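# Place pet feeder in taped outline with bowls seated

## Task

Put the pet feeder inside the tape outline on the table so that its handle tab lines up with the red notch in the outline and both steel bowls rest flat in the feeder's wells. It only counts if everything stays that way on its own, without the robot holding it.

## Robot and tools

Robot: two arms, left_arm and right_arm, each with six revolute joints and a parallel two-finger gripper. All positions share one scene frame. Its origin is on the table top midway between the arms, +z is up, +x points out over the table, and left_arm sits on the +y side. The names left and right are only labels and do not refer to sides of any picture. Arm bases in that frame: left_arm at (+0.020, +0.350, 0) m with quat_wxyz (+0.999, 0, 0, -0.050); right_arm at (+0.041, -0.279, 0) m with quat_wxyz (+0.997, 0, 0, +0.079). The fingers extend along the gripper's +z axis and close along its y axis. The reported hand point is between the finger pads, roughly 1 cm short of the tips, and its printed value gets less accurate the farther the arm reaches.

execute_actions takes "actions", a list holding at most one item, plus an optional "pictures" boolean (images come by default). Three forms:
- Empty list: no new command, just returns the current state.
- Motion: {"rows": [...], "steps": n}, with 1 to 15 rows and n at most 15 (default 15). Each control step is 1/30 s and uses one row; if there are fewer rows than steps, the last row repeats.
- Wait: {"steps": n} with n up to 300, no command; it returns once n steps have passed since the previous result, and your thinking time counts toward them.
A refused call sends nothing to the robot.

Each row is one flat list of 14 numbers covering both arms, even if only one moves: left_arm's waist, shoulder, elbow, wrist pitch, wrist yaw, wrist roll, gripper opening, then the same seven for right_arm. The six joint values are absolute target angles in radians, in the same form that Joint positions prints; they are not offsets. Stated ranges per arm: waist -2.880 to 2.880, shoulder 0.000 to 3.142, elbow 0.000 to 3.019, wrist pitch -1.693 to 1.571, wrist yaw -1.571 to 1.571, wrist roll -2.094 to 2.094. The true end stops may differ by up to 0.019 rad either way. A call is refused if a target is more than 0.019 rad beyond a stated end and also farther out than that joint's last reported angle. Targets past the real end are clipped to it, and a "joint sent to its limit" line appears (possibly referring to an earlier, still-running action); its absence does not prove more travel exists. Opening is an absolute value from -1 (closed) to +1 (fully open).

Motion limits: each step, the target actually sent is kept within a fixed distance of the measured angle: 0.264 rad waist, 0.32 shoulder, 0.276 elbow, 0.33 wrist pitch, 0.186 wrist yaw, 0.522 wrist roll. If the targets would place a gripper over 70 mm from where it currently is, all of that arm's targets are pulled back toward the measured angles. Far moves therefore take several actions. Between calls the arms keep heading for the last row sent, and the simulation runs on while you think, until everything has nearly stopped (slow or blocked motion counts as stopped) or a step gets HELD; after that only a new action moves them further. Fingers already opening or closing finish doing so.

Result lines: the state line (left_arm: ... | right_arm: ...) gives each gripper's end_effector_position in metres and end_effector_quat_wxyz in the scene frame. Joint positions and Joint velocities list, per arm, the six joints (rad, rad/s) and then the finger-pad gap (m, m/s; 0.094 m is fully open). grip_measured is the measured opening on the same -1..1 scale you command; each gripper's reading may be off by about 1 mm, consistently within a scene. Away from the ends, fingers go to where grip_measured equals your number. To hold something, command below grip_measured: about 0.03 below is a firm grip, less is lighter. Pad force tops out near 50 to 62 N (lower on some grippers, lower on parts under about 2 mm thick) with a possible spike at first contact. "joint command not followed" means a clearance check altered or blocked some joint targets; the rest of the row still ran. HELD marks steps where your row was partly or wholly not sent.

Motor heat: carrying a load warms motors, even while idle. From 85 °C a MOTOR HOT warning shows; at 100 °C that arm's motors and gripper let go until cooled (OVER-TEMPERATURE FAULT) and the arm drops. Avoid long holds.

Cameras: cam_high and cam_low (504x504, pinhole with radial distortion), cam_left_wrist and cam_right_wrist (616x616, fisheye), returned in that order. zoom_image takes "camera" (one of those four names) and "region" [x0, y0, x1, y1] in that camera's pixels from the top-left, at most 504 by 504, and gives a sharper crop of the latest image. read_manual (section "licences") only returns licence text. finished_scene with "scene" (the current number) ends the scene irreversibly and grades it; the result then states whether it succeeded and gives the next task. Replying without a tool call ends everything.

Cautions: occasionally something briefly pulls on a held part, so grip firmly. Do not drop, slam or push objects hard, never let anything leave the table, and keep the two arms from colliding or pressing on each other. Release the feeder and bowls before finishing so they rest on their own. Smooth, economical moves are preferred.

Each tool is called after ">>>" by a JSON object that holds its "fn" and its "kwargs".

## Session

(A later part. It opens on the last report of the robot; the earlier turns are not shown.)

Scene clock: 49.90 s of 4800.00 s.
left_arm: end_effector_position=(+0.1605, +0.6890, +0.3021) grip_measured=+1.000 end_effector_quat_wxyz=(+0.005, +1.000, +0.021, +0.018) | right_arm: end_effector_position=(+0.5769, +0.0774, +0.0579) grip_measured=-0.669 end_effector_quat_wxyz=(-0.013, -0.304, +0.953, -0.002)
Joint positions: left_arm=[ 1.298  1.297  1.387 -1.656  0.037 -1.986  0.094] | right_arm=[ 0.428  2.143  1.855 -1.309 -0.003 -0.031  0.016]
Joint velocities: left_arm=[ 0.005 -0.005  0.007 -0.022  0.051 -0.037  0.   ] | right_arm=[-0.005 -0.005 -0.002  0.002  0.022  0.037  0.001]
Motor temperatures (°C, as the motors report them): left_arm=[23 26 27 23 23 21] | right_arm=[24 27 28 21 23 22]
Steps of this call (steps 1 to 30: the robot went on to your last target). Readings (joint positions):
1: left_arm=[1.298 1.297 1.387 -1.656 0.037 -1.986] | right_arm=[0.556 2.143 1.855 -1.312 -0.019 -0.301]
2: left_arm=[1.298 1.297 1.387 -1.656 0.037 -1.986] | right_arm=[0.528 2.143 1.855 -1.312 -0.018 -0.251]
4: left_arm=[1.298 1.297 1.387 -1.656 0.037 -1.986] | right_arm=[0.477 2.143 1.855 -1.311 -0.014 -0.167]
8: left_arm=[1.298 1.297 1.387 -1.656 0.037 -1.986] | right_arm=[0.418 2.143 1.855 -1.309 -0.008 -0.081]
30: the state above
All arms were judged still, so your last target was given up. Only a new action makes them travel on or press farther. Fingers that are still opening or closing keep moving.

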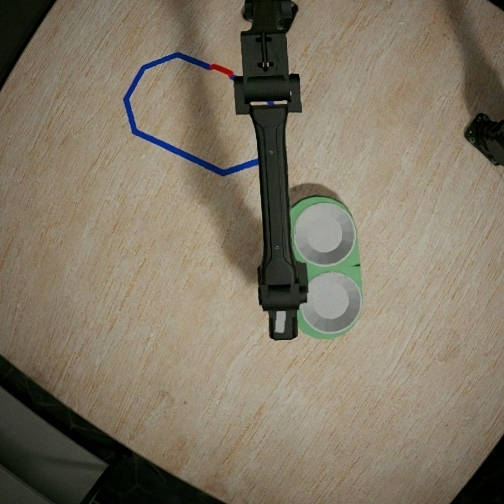

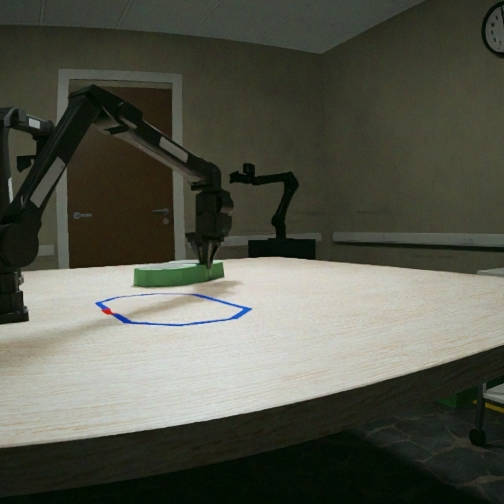

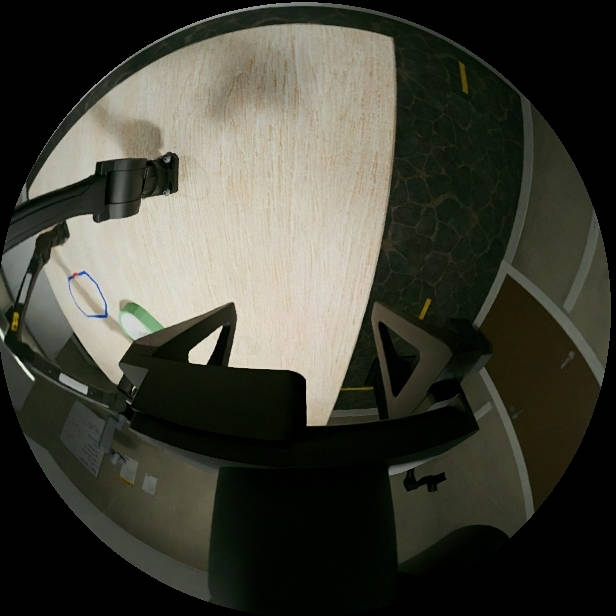

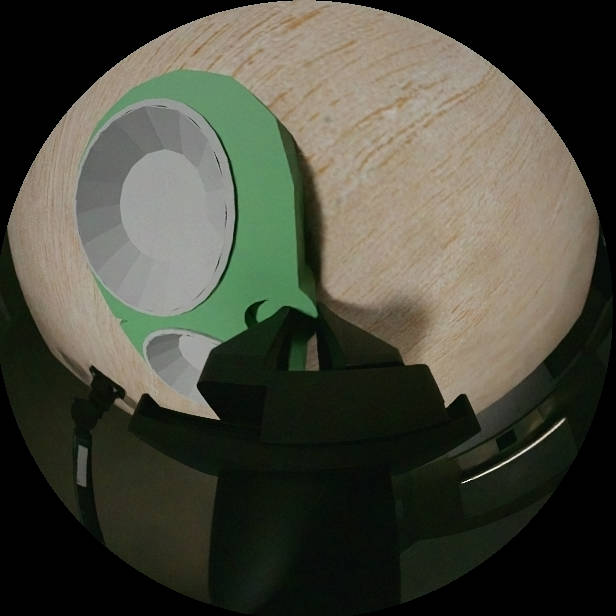

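>>> {"fn": "execute_actions", "kwargs": {"actions": [{"rows":[[1.3,1.296,1.387,-1.656,0.038,-1.986,1,-0.2,2.16,1.852,-1.3,0,1.0,-0.72]]}], "pictures": false}}

>>> {"fn": "execute_actions", "kwargs": {"actions": [{"steps":25}], "pictures": false}}

>>> {"fn": "execute_actions", "kwargs": {"actions": [{"rows":[[1.3,1.296,1.387,-1.656,0.038,-1.986,1,-0.2,2.1,1.82,-1.28,0,1.05,-0.72],[1.3,1.296,1.387,-1.656,0.038,-1.986,1,-0.2,2.08,1.785,-1.265,0,1.1,-0.72],[1.3,1.296,1.387,-1.656,0.038,-1.986,1,-0.2,2.06,1.75,-1.25,0,1.1,-0.72],[1.3,1.296,1.387,-1.656,0.038,-1.986,1,-0.2,2.04,1.715,-1.235,0,1.15,-0.72],[1.3,1.296,1.387,-1.656,0.038,-1.986,1,-0.2,2.02,1.68,-1.22,0,1.15,-0.72],[1.3,1.296,1.387,-1.656,0.038,-1.986,1,-0.2,2.0,1.645,-1.205,0,1.2,-0.72],[1.3,1.296,1.387,-1.656,0.038,-1.986,1,-0.2,1.978,1.61,-1.19,0,1.2,-0.72],[1.3,1.296,1.387,-1.656,0.038,-1.986,1,-0.2,1.956,1.575,-1.175,0,1.25,-0.72],[1.3,1.296,1.387,-1.656,0.038,-1.986,1,-0.2,1.934,1.54,-1.16,0,1.25,-0.72],[1.3,1.296,1.387,-1.656,0.038,-1.986,1,-0.2,1.912,1.505,-1.145,0,1.3,-0.72],[1.3,1.296,1.387,-1.656,0.038,-1.986,1,-0.2,1.89,1.47,-1.13,0,1.3,-0.72],[1.3,1.296,1.387,-1.656,0.038,-1.986,1,-0.2,1.867,1.435,-1.115,0,1.35,-0.72]]}], "pictures": false}}

>>> {"fn": "execute_actions", "kwargs": {"actions": [{"steps":15}]}}

Scene clock: 61.77 s of 4800.00 s.
left_arm: end_effector_position=(+0.1605, +0.6890, +0.3021) grip_measured=+1.000 end_effector_quat_wxyz=(+0.005, +1.000, +0.021, +0.018) | right_arm: end_effector_position=(+0.6539, -0.0831, +0.0584) grip_measured=-0.669 end_effector_quat_wxyz=(-0.016, +0.080, +0.997, +0.006)
Joint positions: left_arm=[ 1.298  1.297  1.387 -1.656  0.037 -1.986  0.094] | right_arm=[ 0.146  2.142  1.855 -1.309 -0.023  0.463  0.016]
Joint velocities: left_arm=[-0.005  0.005  0.002 -0.007 -0.095  0.051  0.   ] | right_arm=[-0.777 -0.024  0.007  0.017 -0.051  0.916 -0.   ]
Motor temperatures (°C, as the motors report them): left_arm=[23 26 27 23 23 21] | right_arm=[24 28 28 21 23 22]
Steps of this call (steps 1 to 90: nothing new was sent; then 8.37 s passed at rest; steps 91 to 105: all 15 steps of this action). Readings (joint positions):
91: left_arm=[1.298 1.297 1.387 -1.656 0.037 -1.986] | right_arm=[0.422 2.143 1.855 -1.309 -0.006 -0.007]
92: left_arm=[1.298 1.297 1.387 -1.656 0.037 -1.986] | right_arm=[0.418 2.142 1.855 -1.309 -0.012 0.021]
94: left_arm=[1.298 1.297 1.387 -1.656 0.037 -1.986] | right_arm=[0.395 2.142 1.855 -1.309 -0.017 0.088]
98: left_arm=[1.298 1.297 1.387 -1.656 0.037 -1.986] | right_arm=[0.321 2.142 1.855 -1.309 -0.020 0.224]
105: the state above

Scene clock: 62.60 s of 4800.00 s.
left_arm: end_effector_position=(+0.1605, +0.6890, +0.3021) grip_measured=+1.000 end_effector_quat_wxyz=(+0.005, +1.000, +0.021, +0.018) | right_arm: end_effector_position=(+0.6835, -0.3213, +0.0583) grip_measured=-0.673 end_effector_quat_wxyz=(-0.011, +0.498, +0.867, -0.005)
Joint positions: left_arm=[ 1.298  1.297  1.387 -1.656  0.037 -1.986  0.094] | right_arm=[-0.224  2.142  1.855 -1.307 -0.001  0.977  0.015]
Joint velocities: left_arm=[ 0.005  0.005 -0.012  0.002 -0.007 -0.007  0.   ] | right_arm=[ 0.005  0.005 -0.012 -0.007  0.007  0.022  0.   ]
Motor temperatures (°C, as the motors report them): left_arm=[23 26 27 23 23 21] | right_arm=[24 28 28 21 23 22]
Steps of this call (steps 1 to 25: the robot went on to your last target). Readings (joint positions):
1: left_arm=[1.298 1.297 1.387 -1.656 0.037 -1.986] | right_arm=[0.118 2.142 1.855 -1.309 -0.023 0.497]
2: left_arm=[1.298 1.297 1.387 -1.656 0.037 -1.986] | right_arm=[0.091 2.142 1.855 -1.309 -0.024 0.530]
4: left_arm=[1.298 1.297 1.387 -1.656 0.037 -1.986] | right_arm=[0.034 2.142 1.855 -1.309 -0.024 0.590]
8: left_arm=[1.298 1.297 1.387 -1.656 0.037 -1.986] | right_arm=[-0.081 2.142 1.855 -1.309 -0.022 0.718]
25: the state above

Scene clock: 63.10 s of 4800.00 s.
left_arm: end_effector_position=(+0.1605, +0.6890, +0.3021) grip_measured=+1.000 end_effector_quat_wxyz=(+0.005, +1.000, +0.021, +0.018) | right_arm: end_effector_position=(+0.5849, -0.3066, +0.0599) grip_measured=-0.673 end_effector_quat_wxyz=(-0.008, +0.618, +0.786, -0.003)
Joint positions: left_arm=[ 1.298  1.297  1.387 -1.656  0.037 -1.986  0.094] | right_arm=[-0.209  1.886  1.443 -1.144 -0.003  1.28   0.015]
Joint velocities: left_arm=[-0.005  0.005  0.002 -0.012  0.007 -0.022  0.   ] | right_arm=[-0.015 -0.181 -0.222  0.017  0.066  0.315  0.   ]
Motor temperatures (°C, as the motors report them): left_arm=[23 26 27 23 23 21] | right_arm=[24 28 28 21 23 22]
Steps of this call (steps 1 to 15: all 15 steps of this action). Readings (joint positions):
1: left_arm=[1.298 1.297 1.387 -1.656 0.037 -1.986] | right_arm=[-0.224 2.138 1.852 -1.303 -0.001 0.984]
2: left_arm=[1.298 1.297 1.387 -1.656 0.037 -1.986] | right_arm=[-0.223 2.131 1.839 -1.292 -0.002 0.999]
4: left_arm=[1.298 1.297 1.387 -1.656 0.037 -1.986] | right_arm=[-0.219 2.101 1.787 -1.262 -0.003 1.038]
8: left_arm=[1.298 1.297 1.387 -1.656 0.037 -1.986] | right_arm=[-0.212 2.017 1.646 -1.209 -0.003 1.129]
15: the state above

Scene clock: 63.60 s of 4800.00 s.
left_arm: end_effector_position=(+0.1605, +0.6890, +0.3021) grip_measured=+1.000 end_effector_quat_wxyz=(+0.005, +1.000, +0.021, +0.018) | right_arm: end_effector_position=(+0.5851, -0.3066, +0.0605) grip_measured=-0.673 end_effector_quat_wxyz=(-0.005, +0.635, +0.772, -0.001)
Joint positions: left_arm=[ 1.298  1.297  1.387 -1.656  0.037 -1.986  0.094] | right_arm=[-0.209  1.882  1.439 -1.137 -0.003  1.325  0.015]
Joint velocities: left_arm=[-0.015 -0.015 -0.002 -0.012  0.022 -0.022  0.   ] | right_arm=[ 0.005 -0.024 -0.002 -0.002  0.007 -0.022  0.001]
Motor temperatures (°C, as the motors report them): left_arm=[23 26 27 23 23 21] | right_arm=[24 28 28 21 23 22]
Steps of this call (steps 1 to 15: the robot went on to your last target). Readings (joint positions):
1: left_arm=[1.298 1.297 1.387 -1.656 0.037 -1.986] | right_arm=[-0.209 1.883 1.439 -1.144 -0.003 1.291]
2: left_arm=[1.298 1.297 1.387 -1.656 0.037 -1.986] | right_arm=[-0.209 1.882 1.439 -1.144 -0.003 1.297]
4: left_arm=[1.298 1.297 1.387 -1.656 0.037 -1.986] | right_arm=[-0.209 1.882 1.439 -1.139 -0.003 1.308]
8: left_arm=[1.298 1.297 1.387 -1.656 0.037 -1.986] | right_arm=[-0.209 1.882 1.439 -1.137 -0.003 1.319]
15: the state above

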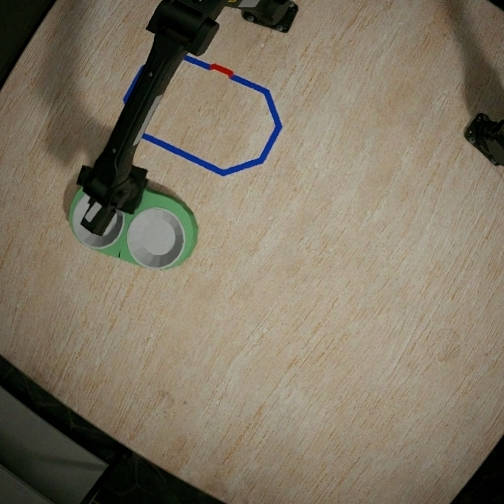

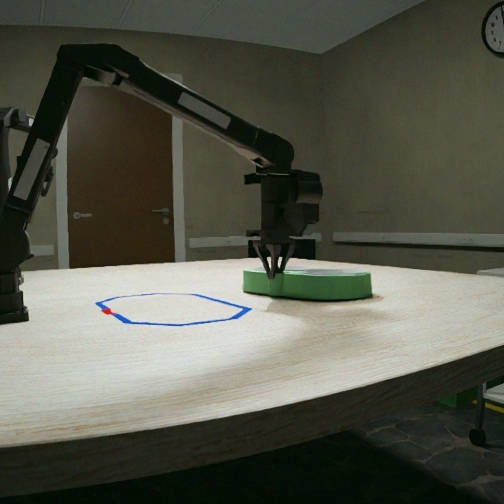

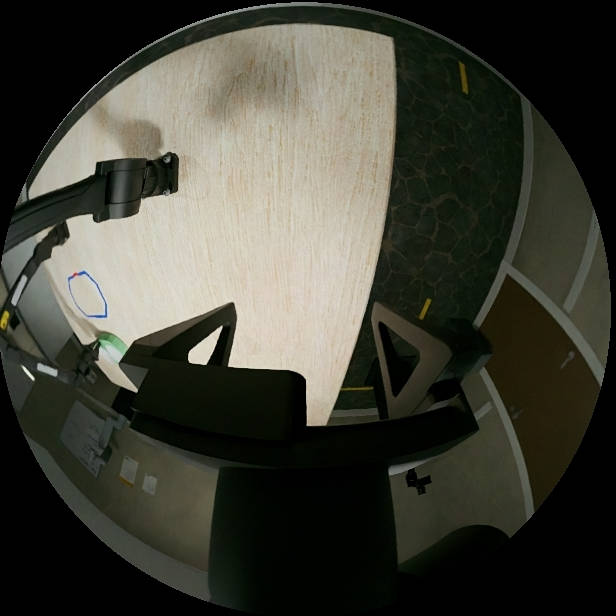

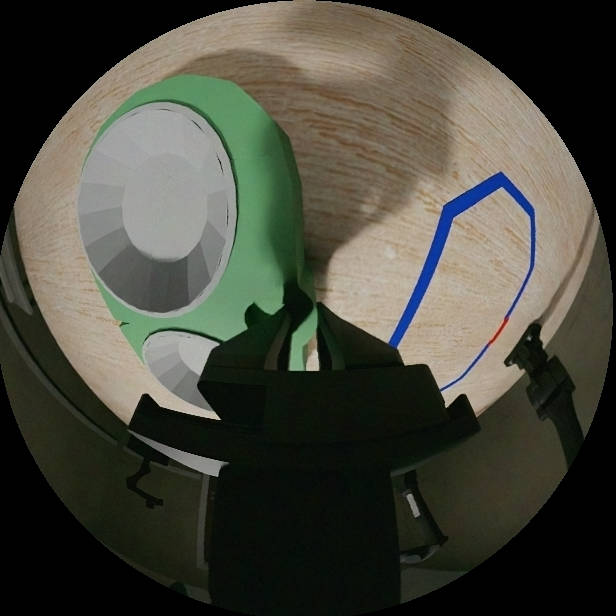

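>>> {"fn": "execute_actions", "kwargs": {"actions": [{"rows":[[1.3,1.296,1.387,-1.656,0.038,-1.986,1,-0.2,1.84,1.385,-1.095,0,1.4,-0.72],[1.3,1.296,1.387,-1.656,0.038,-1.986,1,-0.2,1.812,1.342,-1.08,0,1.4,-0.72],[1.3,1.296,1.387,-1.656,0.038,-1.986,1,-0.2,1.784,1.3,-1.065,0,1.45,-0.72],[1.3,1.296,1.387,-1.656,0.038,-1.986,1,-0.2,1.755,1.257,-1.05,0,1.45,-0.72],[1.3,1.296,1.387,-1.656,0.038,-1.986,1,-0.2,1.727,1.215,-1.038,0,1.45,-0.72],[1.3,1.296,1.387,-1.656,0.038,-1.986,1,-0.2,1.698,1.174,-1.026,0,1.45,-0.72],[1.3,1.296,1.387,-1.656,0.038,-1.986,1,-0.2,1.67,1.134,-1.015,0,1.45,-0.72],[1.3,1.296,1.387,-1.656,0.038,-1.986,1,-0.2,1.641,1.094,-1.005,0,1.45,-0.72],[1.3,1.296,1.387,-1.656,0.038,-1.986,1,-0.2,1.607,1.052,-0.997,0,1.45,-0.72],[1.3,1.296,1.387,-1.656,0.038,-1.986,1,-0.2,1.572,1.01,-0.99,0,1.45,-0.72],[1.3,1.296,1.387,-1.656,0.038,-1.986,1,-0.2,1.537,0.969,-0.983,0,1.45,-0.72],[1.3,1.296,1.387,-1.656,0.038,-1.986,1,-0.2,1.503,0.928,-0.977,0,1.45,-0.72],[1.3,1.296,1.387,-1.656,0.038,-1.986,1,-0.2,1.468,0.889,-0.972,0,1.45,-0.72],[1.3,1.296,1.387,-1.656,0.038,-1.986,1,-0.2,1.434,0.85,-0.968,0,1.45,-0.72],[1.3,1.296,1.387,-1.656,0.038,-1.986,1,-0.2,1.399,0.812,-0.965,0,1.45,-0.72]]}], "pictures": false}}

>>> {"fn": "execute_actions", "kwargs": {"actions": [{"rows":[[1.3,1.296,1.387,-1.656,0.038,-1.986,1,-0.2,1.367,0.781,-0.97,0,1.45,-0.72],[1.3,1.296,1.387,-1.656,0.038,-1.986,1,-0.2,1.335,0.751,-0.975,0,1.45,-0.72],[1.3,1.296,1.387,-1.656,0.038,-1.986,1,-0.2,1.303,0.722,-0.98,0,1.45,-0.72],[1.3,1.296,1.387,-1.656,0.038,-1.986,1,-0.2,1.271,0.694,-0.985,0,1.45,-0.72],[1.3,1.296,1.387,-1.656,0.038,-1.986,1,-0.2,1.239,0.667,-0.99,0,1.45,-0.72],[1.3,1.296,1.387,-1.656,0.038,-1.986,1,-0.2,1.207,0.641,-1.0,0,1.45,-0.72],[1.3,1.296,1.387,-1.656,0.038,-1.986,1,-0.2,1.175,0.615,-1.01,0,1.45,-0.72],[1.3,1.296,1.387,-1.656,0.038,-1.986,1,-0.2,1.143,0.59,-1.02,0,1.45,-0.72],[1.3,1.296,1.387,-1.656,0.038,-1.986,1,-0.2,1.111,0.567,-1.03,0,1.45,-0.72],[1.3,1.296,1.387,-1.656,0.038,-1.986,1,-0.2,1.08,0.544,-1.04,0,1.45,-0.72]]}], "pictures": false}}

>>> {"fn": "execute_actions", "kwargs": {"actions": [{"steps":15}]}}

Scene clock: 74.10 s of 4800.00 s.
left_arm: end_effector_position=(+0.1605, +0.6890, +0.3021) grip_measured=+1.000 end_effector_quat_wxyz=(+0.005, +1.000, +0.021, +0.018) | right_arm: end_effector_position=(+0.4088, -0.2976, +0.0542) grip_measured=-0.674 end_effector_quat_wxyz=(-0.004, +0.676, +0.737, -0.002)
Joint positions: left_arm=[ 1.298  1.297  1.387 -1.656  0.037 -1.986  0.094] | right_arm=[-0.209  1.478  0.884 -0.985 -0.003  1.432  0.015]
Joint velocities: left_arm=[-0.015 -0.005 -0.012 -0.002 -0.007 -0.066  0.   ] | right_arm=[-0.005 -1.021 -1.092  0.139  0.022  0.022 -0.001]
Motor temperatures (°C, as the motors report them): left_arm=[23 26 28 23 23 21] | right_arm=[24 28 28 21 23 22]
Steps of this call (steps 1 to 15: the robot went on to your last target; steps 16 to 90: nothing new was sent; then 7.00 s passed at rest; steps 91 to 105: all 15 steps of this action). Readings (joint positions):
91: left_arm=[1.298 1.297 1.387 -1.656 0.037 -1.986] | right_arm=[-0.209 1.880 1.431 -1.130 -0.003 1.333]
92: left_arm=[1.298 1.297 1.387 -1.656 0.037 -1.986] | right_arm=[-0.209 1.872 1.412 -1.112 -0.003 1.342]
94: left_arm=[1.298 1.297 1.387 -1.656 0.037 -1.986] | right_arm=[-0.209 1.833 1.353 -1.073 -0.003 1.373]
98: left_arm=[1.298 1.297 1.387 -1.656 0.037 -1.986] | right_arm=[-0.209 1.712 1.175 -1.032 -0.003 1.412]
105: the state above

Scene clock: 74.60 s of 4800.00 s.
left_arm: end_effector_position=(+0.1605, +0.6890, +0.3021) grip_measured=+1.000 end_effector_quat_wxyz=(+0.005, +1.000, +0.021, +0.018) | right_arm: end_effector_position=(+0.2685, -0.2905, +0.0533) grip_measured=-0.674 end_effector_quat_wxyz=(-0.004, +0.677, +0.736, -0.002)
Joint positions: left_arm=[ 1.298  1.297  1.387 -1.656  0.037 -1.986  0.094] | right_arm=[-0.209  1.081  0.538 -1.037 -0.002  1.435  0.015]
Joint velocities: left_arm=[ 0.005  0.005 -0.012 -0.012 -0.022  0.037  0.   ] | right_arm=[-0.015 -0.005  0.012 -0.002 -0.007 -0.007 -0.002]
Motor temperatures (°C, as the motors report them): left_arm=[23 26 28 23 23 21] | right_arm=[24 28 28 21 23 22]
Steps of this call (steps 1 to 15: all 15 steps of this action). Readings (joint positions):
1: left_arm=[1.298 1.297 1.387 -1.656 0.037 -1.986] | right_arm=[-0.209 1.443 0.846 -0.984 -0.003 1.433]
2: left_arm=[1.298 1.297 1.387 -1.656 0.037 -1.986] | right_arm=[-0.209 1.408 0.810 -0.984 -0.003 1.434]
4: left_arm=[1.298 1.297 1.387 -1.656 0.037 -1.986] | right_arm=[-0.209 1.342 0.745 -0.984 -0.002 1.434]
8: left_arm=[1.298 1.297 1.387 -1.656 0.037 -1.986] | right_arm=[-0.209 1.217 0.635 -0.994 -0.002 1.435]
15: the state above

Scene clock: 75.10 s of 4800.00 s.
left_arm: end_effector_position=(+0.1605, +0.6890, +0.3021) grip_measured=+1.000 end_effector_quat_wxyz=(+0.005, +1.000, +0.021, +0.018) | right_arm: end_effector_position=(+0.2685, -0.2905, +0.0533) grip_measured=-0.674 end_effector_quat_wxyz=(-0.004, +0.677, +0.736, -0.002)
Joint positions: left_arm=[ 1.298  1.297  1.387 -1.656  0.037 -1.986  0.094] | right_arm=[-0.209  1.081  0.538 -1.037 -0.002  1.435  0.015]
Joint velocities: left_arm=[-0.005  0.005  0.012  0.002 -0.037 -0.007  0.   ] | right_arm=[-0.015 -0.005  0.012  0.012 -0.081  0.022  0.001]
Motor temperatures (°C, as the motors report them): left_arm=[23 26 28 23 23 21] | right_arm=[24 28 28 21 23 22]
Steps of this call (steps 1 to 15: the robot went on to your last target). Readings (joint positions):
1: left_arm=[1.298 1.297 1.387 -1.656 0.037 -1.986] | right_arm=[-0.209 1.081 0.538 -1.037 -0.002 1.435]
2: left_arm=[1.298 1.297 1.387 -1.656 0.037 -1.986] | right_arm=[-0.209 1.081 0.538 -1.037 -0.002 1.435]
4: left_arm=[1.298 1.297 1.387 -1.656 0.037 -1.986] | right_arm=[-0.209 1.081 0.538 -1.037 -0.002 1.435]
8: left_arm=[1.298 1.297 1.387 -1.656 0.037 -1.986] | right_arm=[-0.209 1.081 0.538 -1.037 -0.002 1.435]
15: the state above
All arms were judged still, so your last target was given up. Only a new action makes them travel on or press farther. Fingers that are still opening or closing keep moving.

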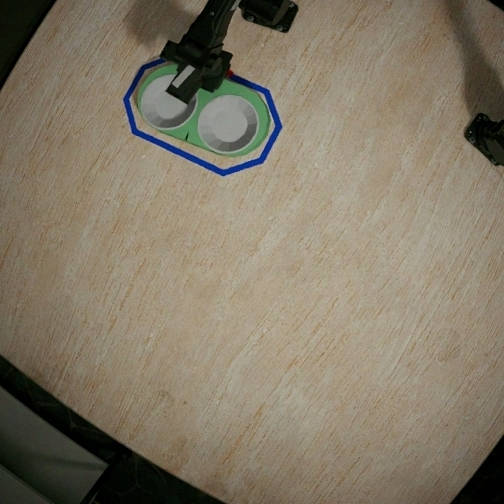

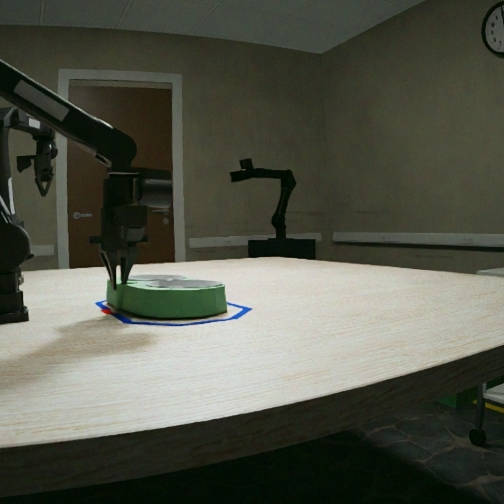

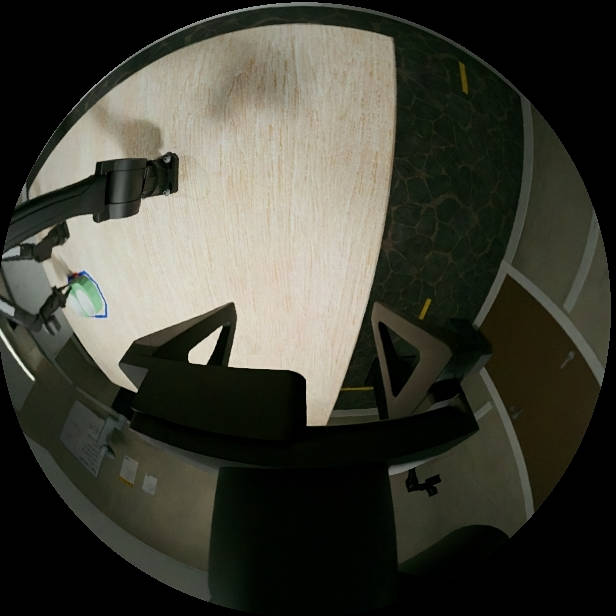

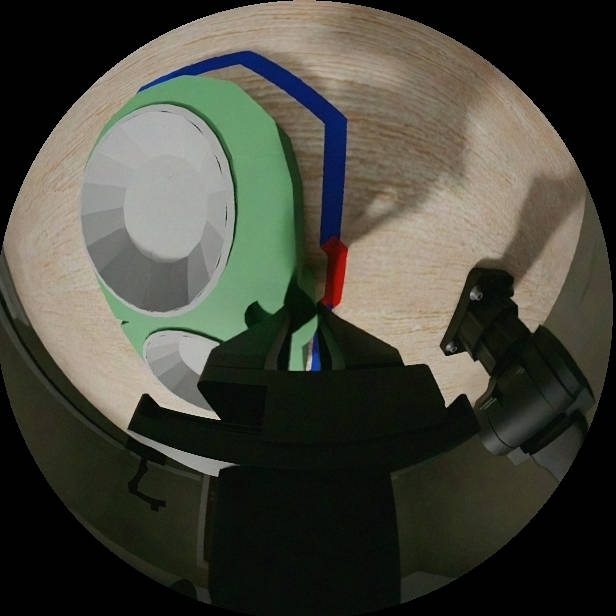

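>>> {"fn": "execute_actions", "kwargs": {"actions": [{"rows":[[1.3,1.296,1.387,-1.656,0.038,-1.986,1,-0.24,1.08,0.562,-1.04,0,1.52,-0.72]]}], "pictures": false}}

>>> {"fn": "execute_actions", "kwargs": {"actions": [{"rows":[[1.3,1.296,1.387,-1.656,0.038,-1.986,1,-0.24,1.08,0.562,-1.04,0,1.52,-0.45]],"steps":8}]}}

Scene clock: 79.60 s of 4800.00 s.
left_arm: end_effector_position=(+0.1605, +0.6890, +0.3021) grip_measured=+1.000 end_effector_quat_wxyz=(+0.005, +1.000, +0.021, +0.018) | right_arm: end_effector_position=(+0.2683, -0.2945, +0.0533) grip_measured=-0.674 end_effector_quat_wxyz=(-0.004, +0.705, +0.709, -0.002)
Joint positions: left_arm=[ 1.298  1.297  1.387 -1.656  0.037 -1.986  0.094] | right_arm=[-0.226  1.081  0.538 -1.037 -0.002  1.497  0.015]
Joint velocities: left_arm=[-0.005 -0.005 -0.012  0.002  0.022  0.007  0.   ] | right_arm=[ 0.005 -0.005 -0.002 -0.002 -0.066 -0.051  0.   ]
Motor temperatures (°C, as the motors report them): left_arm=[23 26 28 23 23 21] | right_arm=[24 27 28 21 23 22]
Steps of this call (steps 1 to 90: nothing new was sent; then 1.00 s passed at rest; steps 91 to 105: all 15 steps of this action). Readings (joint positions):
91: left_arm=[1.298 1.297 1.387 -1.656 0.037 -1.986] | right_arm=[-0.210 1.081 0.538 -1.037 -0.002 1.445]
92: left_arm=[1.298 1.297 1.387 -1.656 0.037 -1.986] | right_arm=[-0.213 1.081 0.538 -1.037 -0.002 1.453]
94: left_arm=[1.298 1.297 1.387 -1.656 0.037 -1.986] | right_arm=[-0.221 1.081 0.538 -1.037 -0.002 1.471]
98: left_arm=[1.298 1.297 1.387 -1.656 0.037 -1.986] | right_arm=[-0.226 1.081 0.538 -1.037 -0.002 1.489]
105: the state above

Scene clock: 79.87 s of 4800.00 s.
left_arm: end_effector_position=(+0.1605, +0.6890, +0.3021) grip_measured=+1.000 end_effector_quat_wxyz=(+0.005, +1.000, +0.021, +0.018) | right_arm: end_effector_position=(+0.2683, -0.2945, +0.0533) grip_measured=-0.451 end_effector_quat_wxyz=(-0.004, +0.708, +0.707, -0.002)
Joint positions: left_arm=[ 1.298  1.297  1.387 -1.656  0.037 -1.986  0.094] | right_arm=[-0.226  1.081  0.538 -1.037 -0.002  1.503  0.026]
Joint velocities: left_arm=[ 0.005  0.005 -0.002 -0.002 -0.051 -0.051  0.   ] | right_arm=[-0.005 -0.015  0.002 -0.017  0.007  0.051  0.   ]
Motor temperatures (°C, as the motors report them): left_arm=[23 26 28 23 23 21] | right_arm=[24 27 28 21 23 22]
Steps of this call (steps 1 to 8: all 8 steps of this action). Readings (joint positions):
1: left_arm=[1.298 1.297 1.387 -1.656 0.037 -1.986] | right_arm=[-0.226 1.081 0.538 -1.037 -0.002 1.498]
2: left_arm=[1.298 1.297 1.387 -1.656 0.037 -1.986] | right_arm=[-0.226 1.081 0.538 -1.037 -0.002 1.500]
4: left_arm=[1.298 1.297 1.387 -1.656 0.037 -1.986] | right_arm=[-0.226 1.081 0.538 -1.037 -0.002 1.501]
8: the state above

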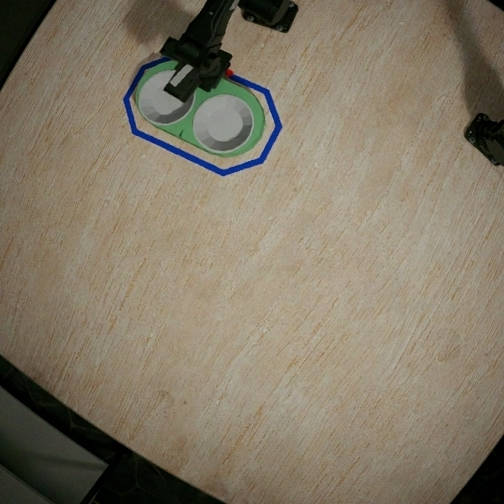

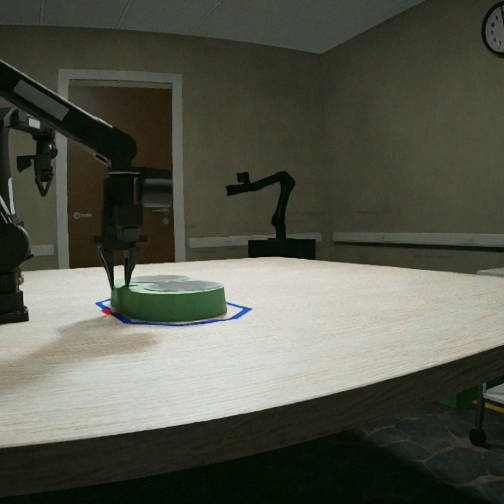

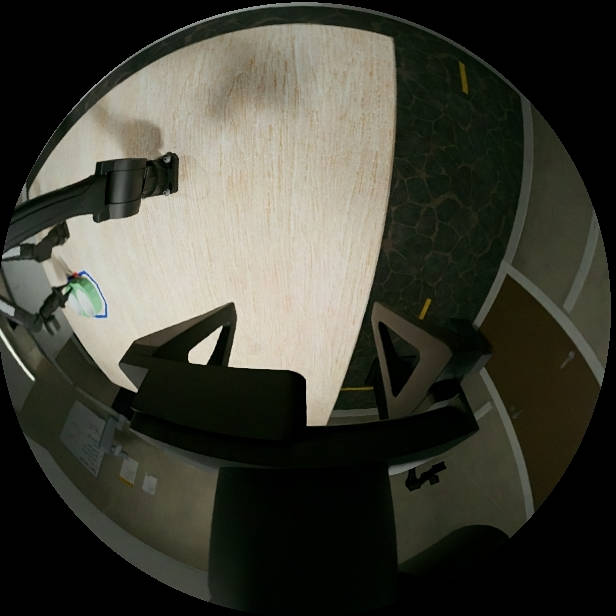

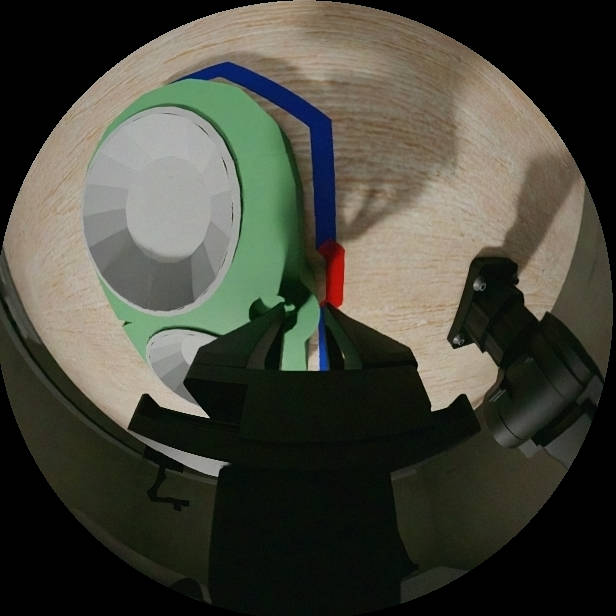

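>>> {"fn": "execute_actions", "kwargs": {"actions": [{"rows":[[1.3,1.296,1.387,-1.656,0.038,-1.986,1,-0.22,0.83,0.562,-1.04,0,1.52,-0.45]]}]}}

Scene clock: 83.43 s of 4800.00 s.
left_arm: end_effector_position=(+0.1605, +0.6890, +0.3021) grip_measured=+1.000 end_effector_quat_wxyz=(+0.005, +1.000, +0.021, +0.018) | right_arm: end_effector_position=(+0.2820, -0.2954, +0.1105) grip_measured=-0.451 end_effector_quat_wxyz=(+0.095, +0.702, +0.701, +0.084)
Joint positions: left_arm=[ 1.298  1.297  1.387 -1.656  0.037 -1.986  0.094] | right_arm=[-0.226  0.819  0.54  -1.037 -0.002  1.505  0.026]
Joint velocities: left_arm=[-0.024 -0.005 -0.002  0.012  0.007  0.037  0.   ] | right_arm=[-0.005  0.005 -0.012 -0.017 -0.022 -0.037 -0.   ]
Motor temperatures (°C, as the motors report them): left_arm=[23 26 28 23 23 21] | right_arm=[24 27 28 21 23 22]
Steps of this call (steps 1 to 15: the robot went on to your last target; steps 16 to 90: nothing new was sent; then 0.07 s passed at rest; steps 91 to 105: all 15 steps of this action). Readings (joint positions):
91: left_arm=[1.298 1.297 1.387 -1.656 0.037 -1.986] | right_arm=[-0.226 1.063 0.538 -1.037 -0.002 1.505]
92: left_arm=[1.298 1.297 1.387 -1.656 0.037 -1.986] | right_arm=[-0.226 1.019 0.537 -1.037 -0.002 1.505]
94: left_arm=[1.298 1.297 1.387 -1.656 0.037 -1.986] | right_arm=[-0.226 0.901 0.540 -1.037 -0.002 1.505]
98: left_arm=[1.298 1.297 1.387 -1.656 0.037 -1.986] | right_arm=[-0.226 0.790 0.540 -1.037 -0.002 1.505]
105: the state above

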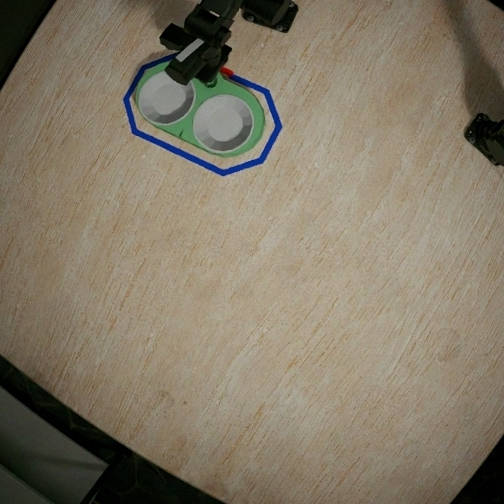

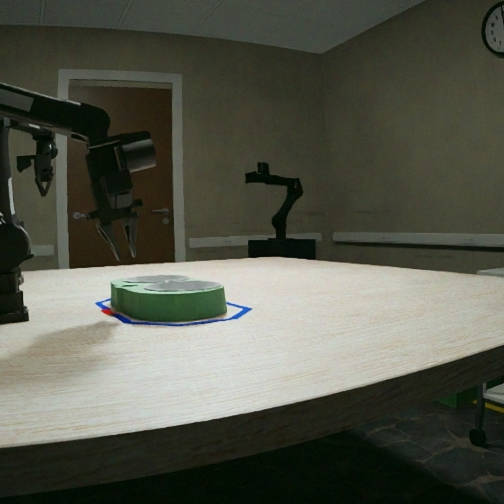

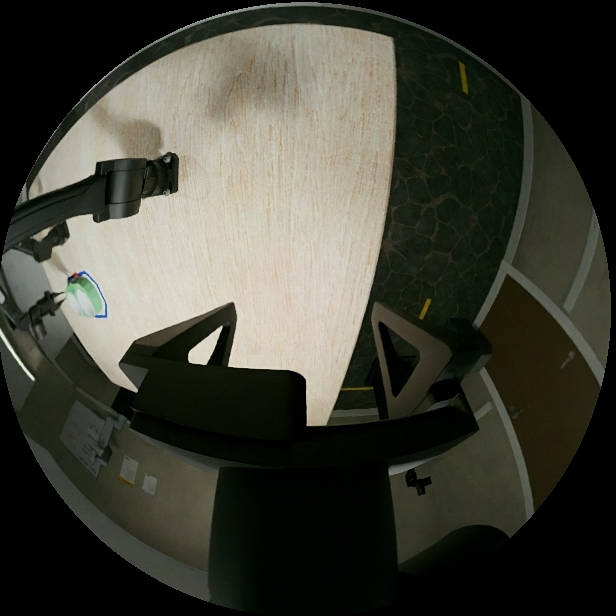

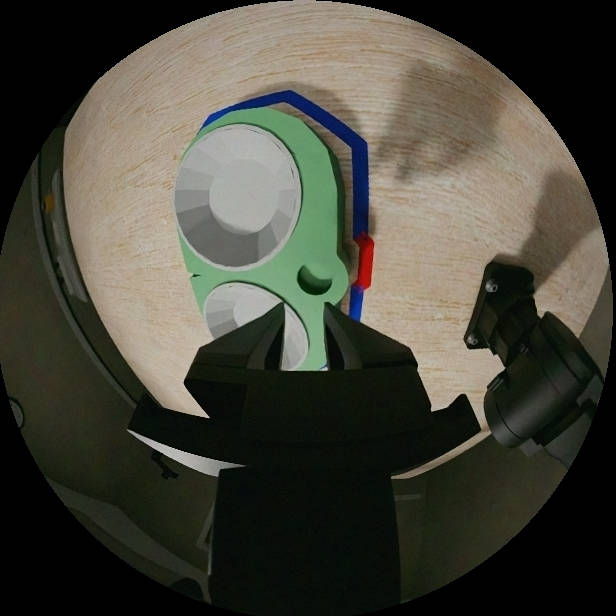

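>>> {"fn": "finished_scene", "kwargs": {"scene": 1}}

The scene is finished: the task was done.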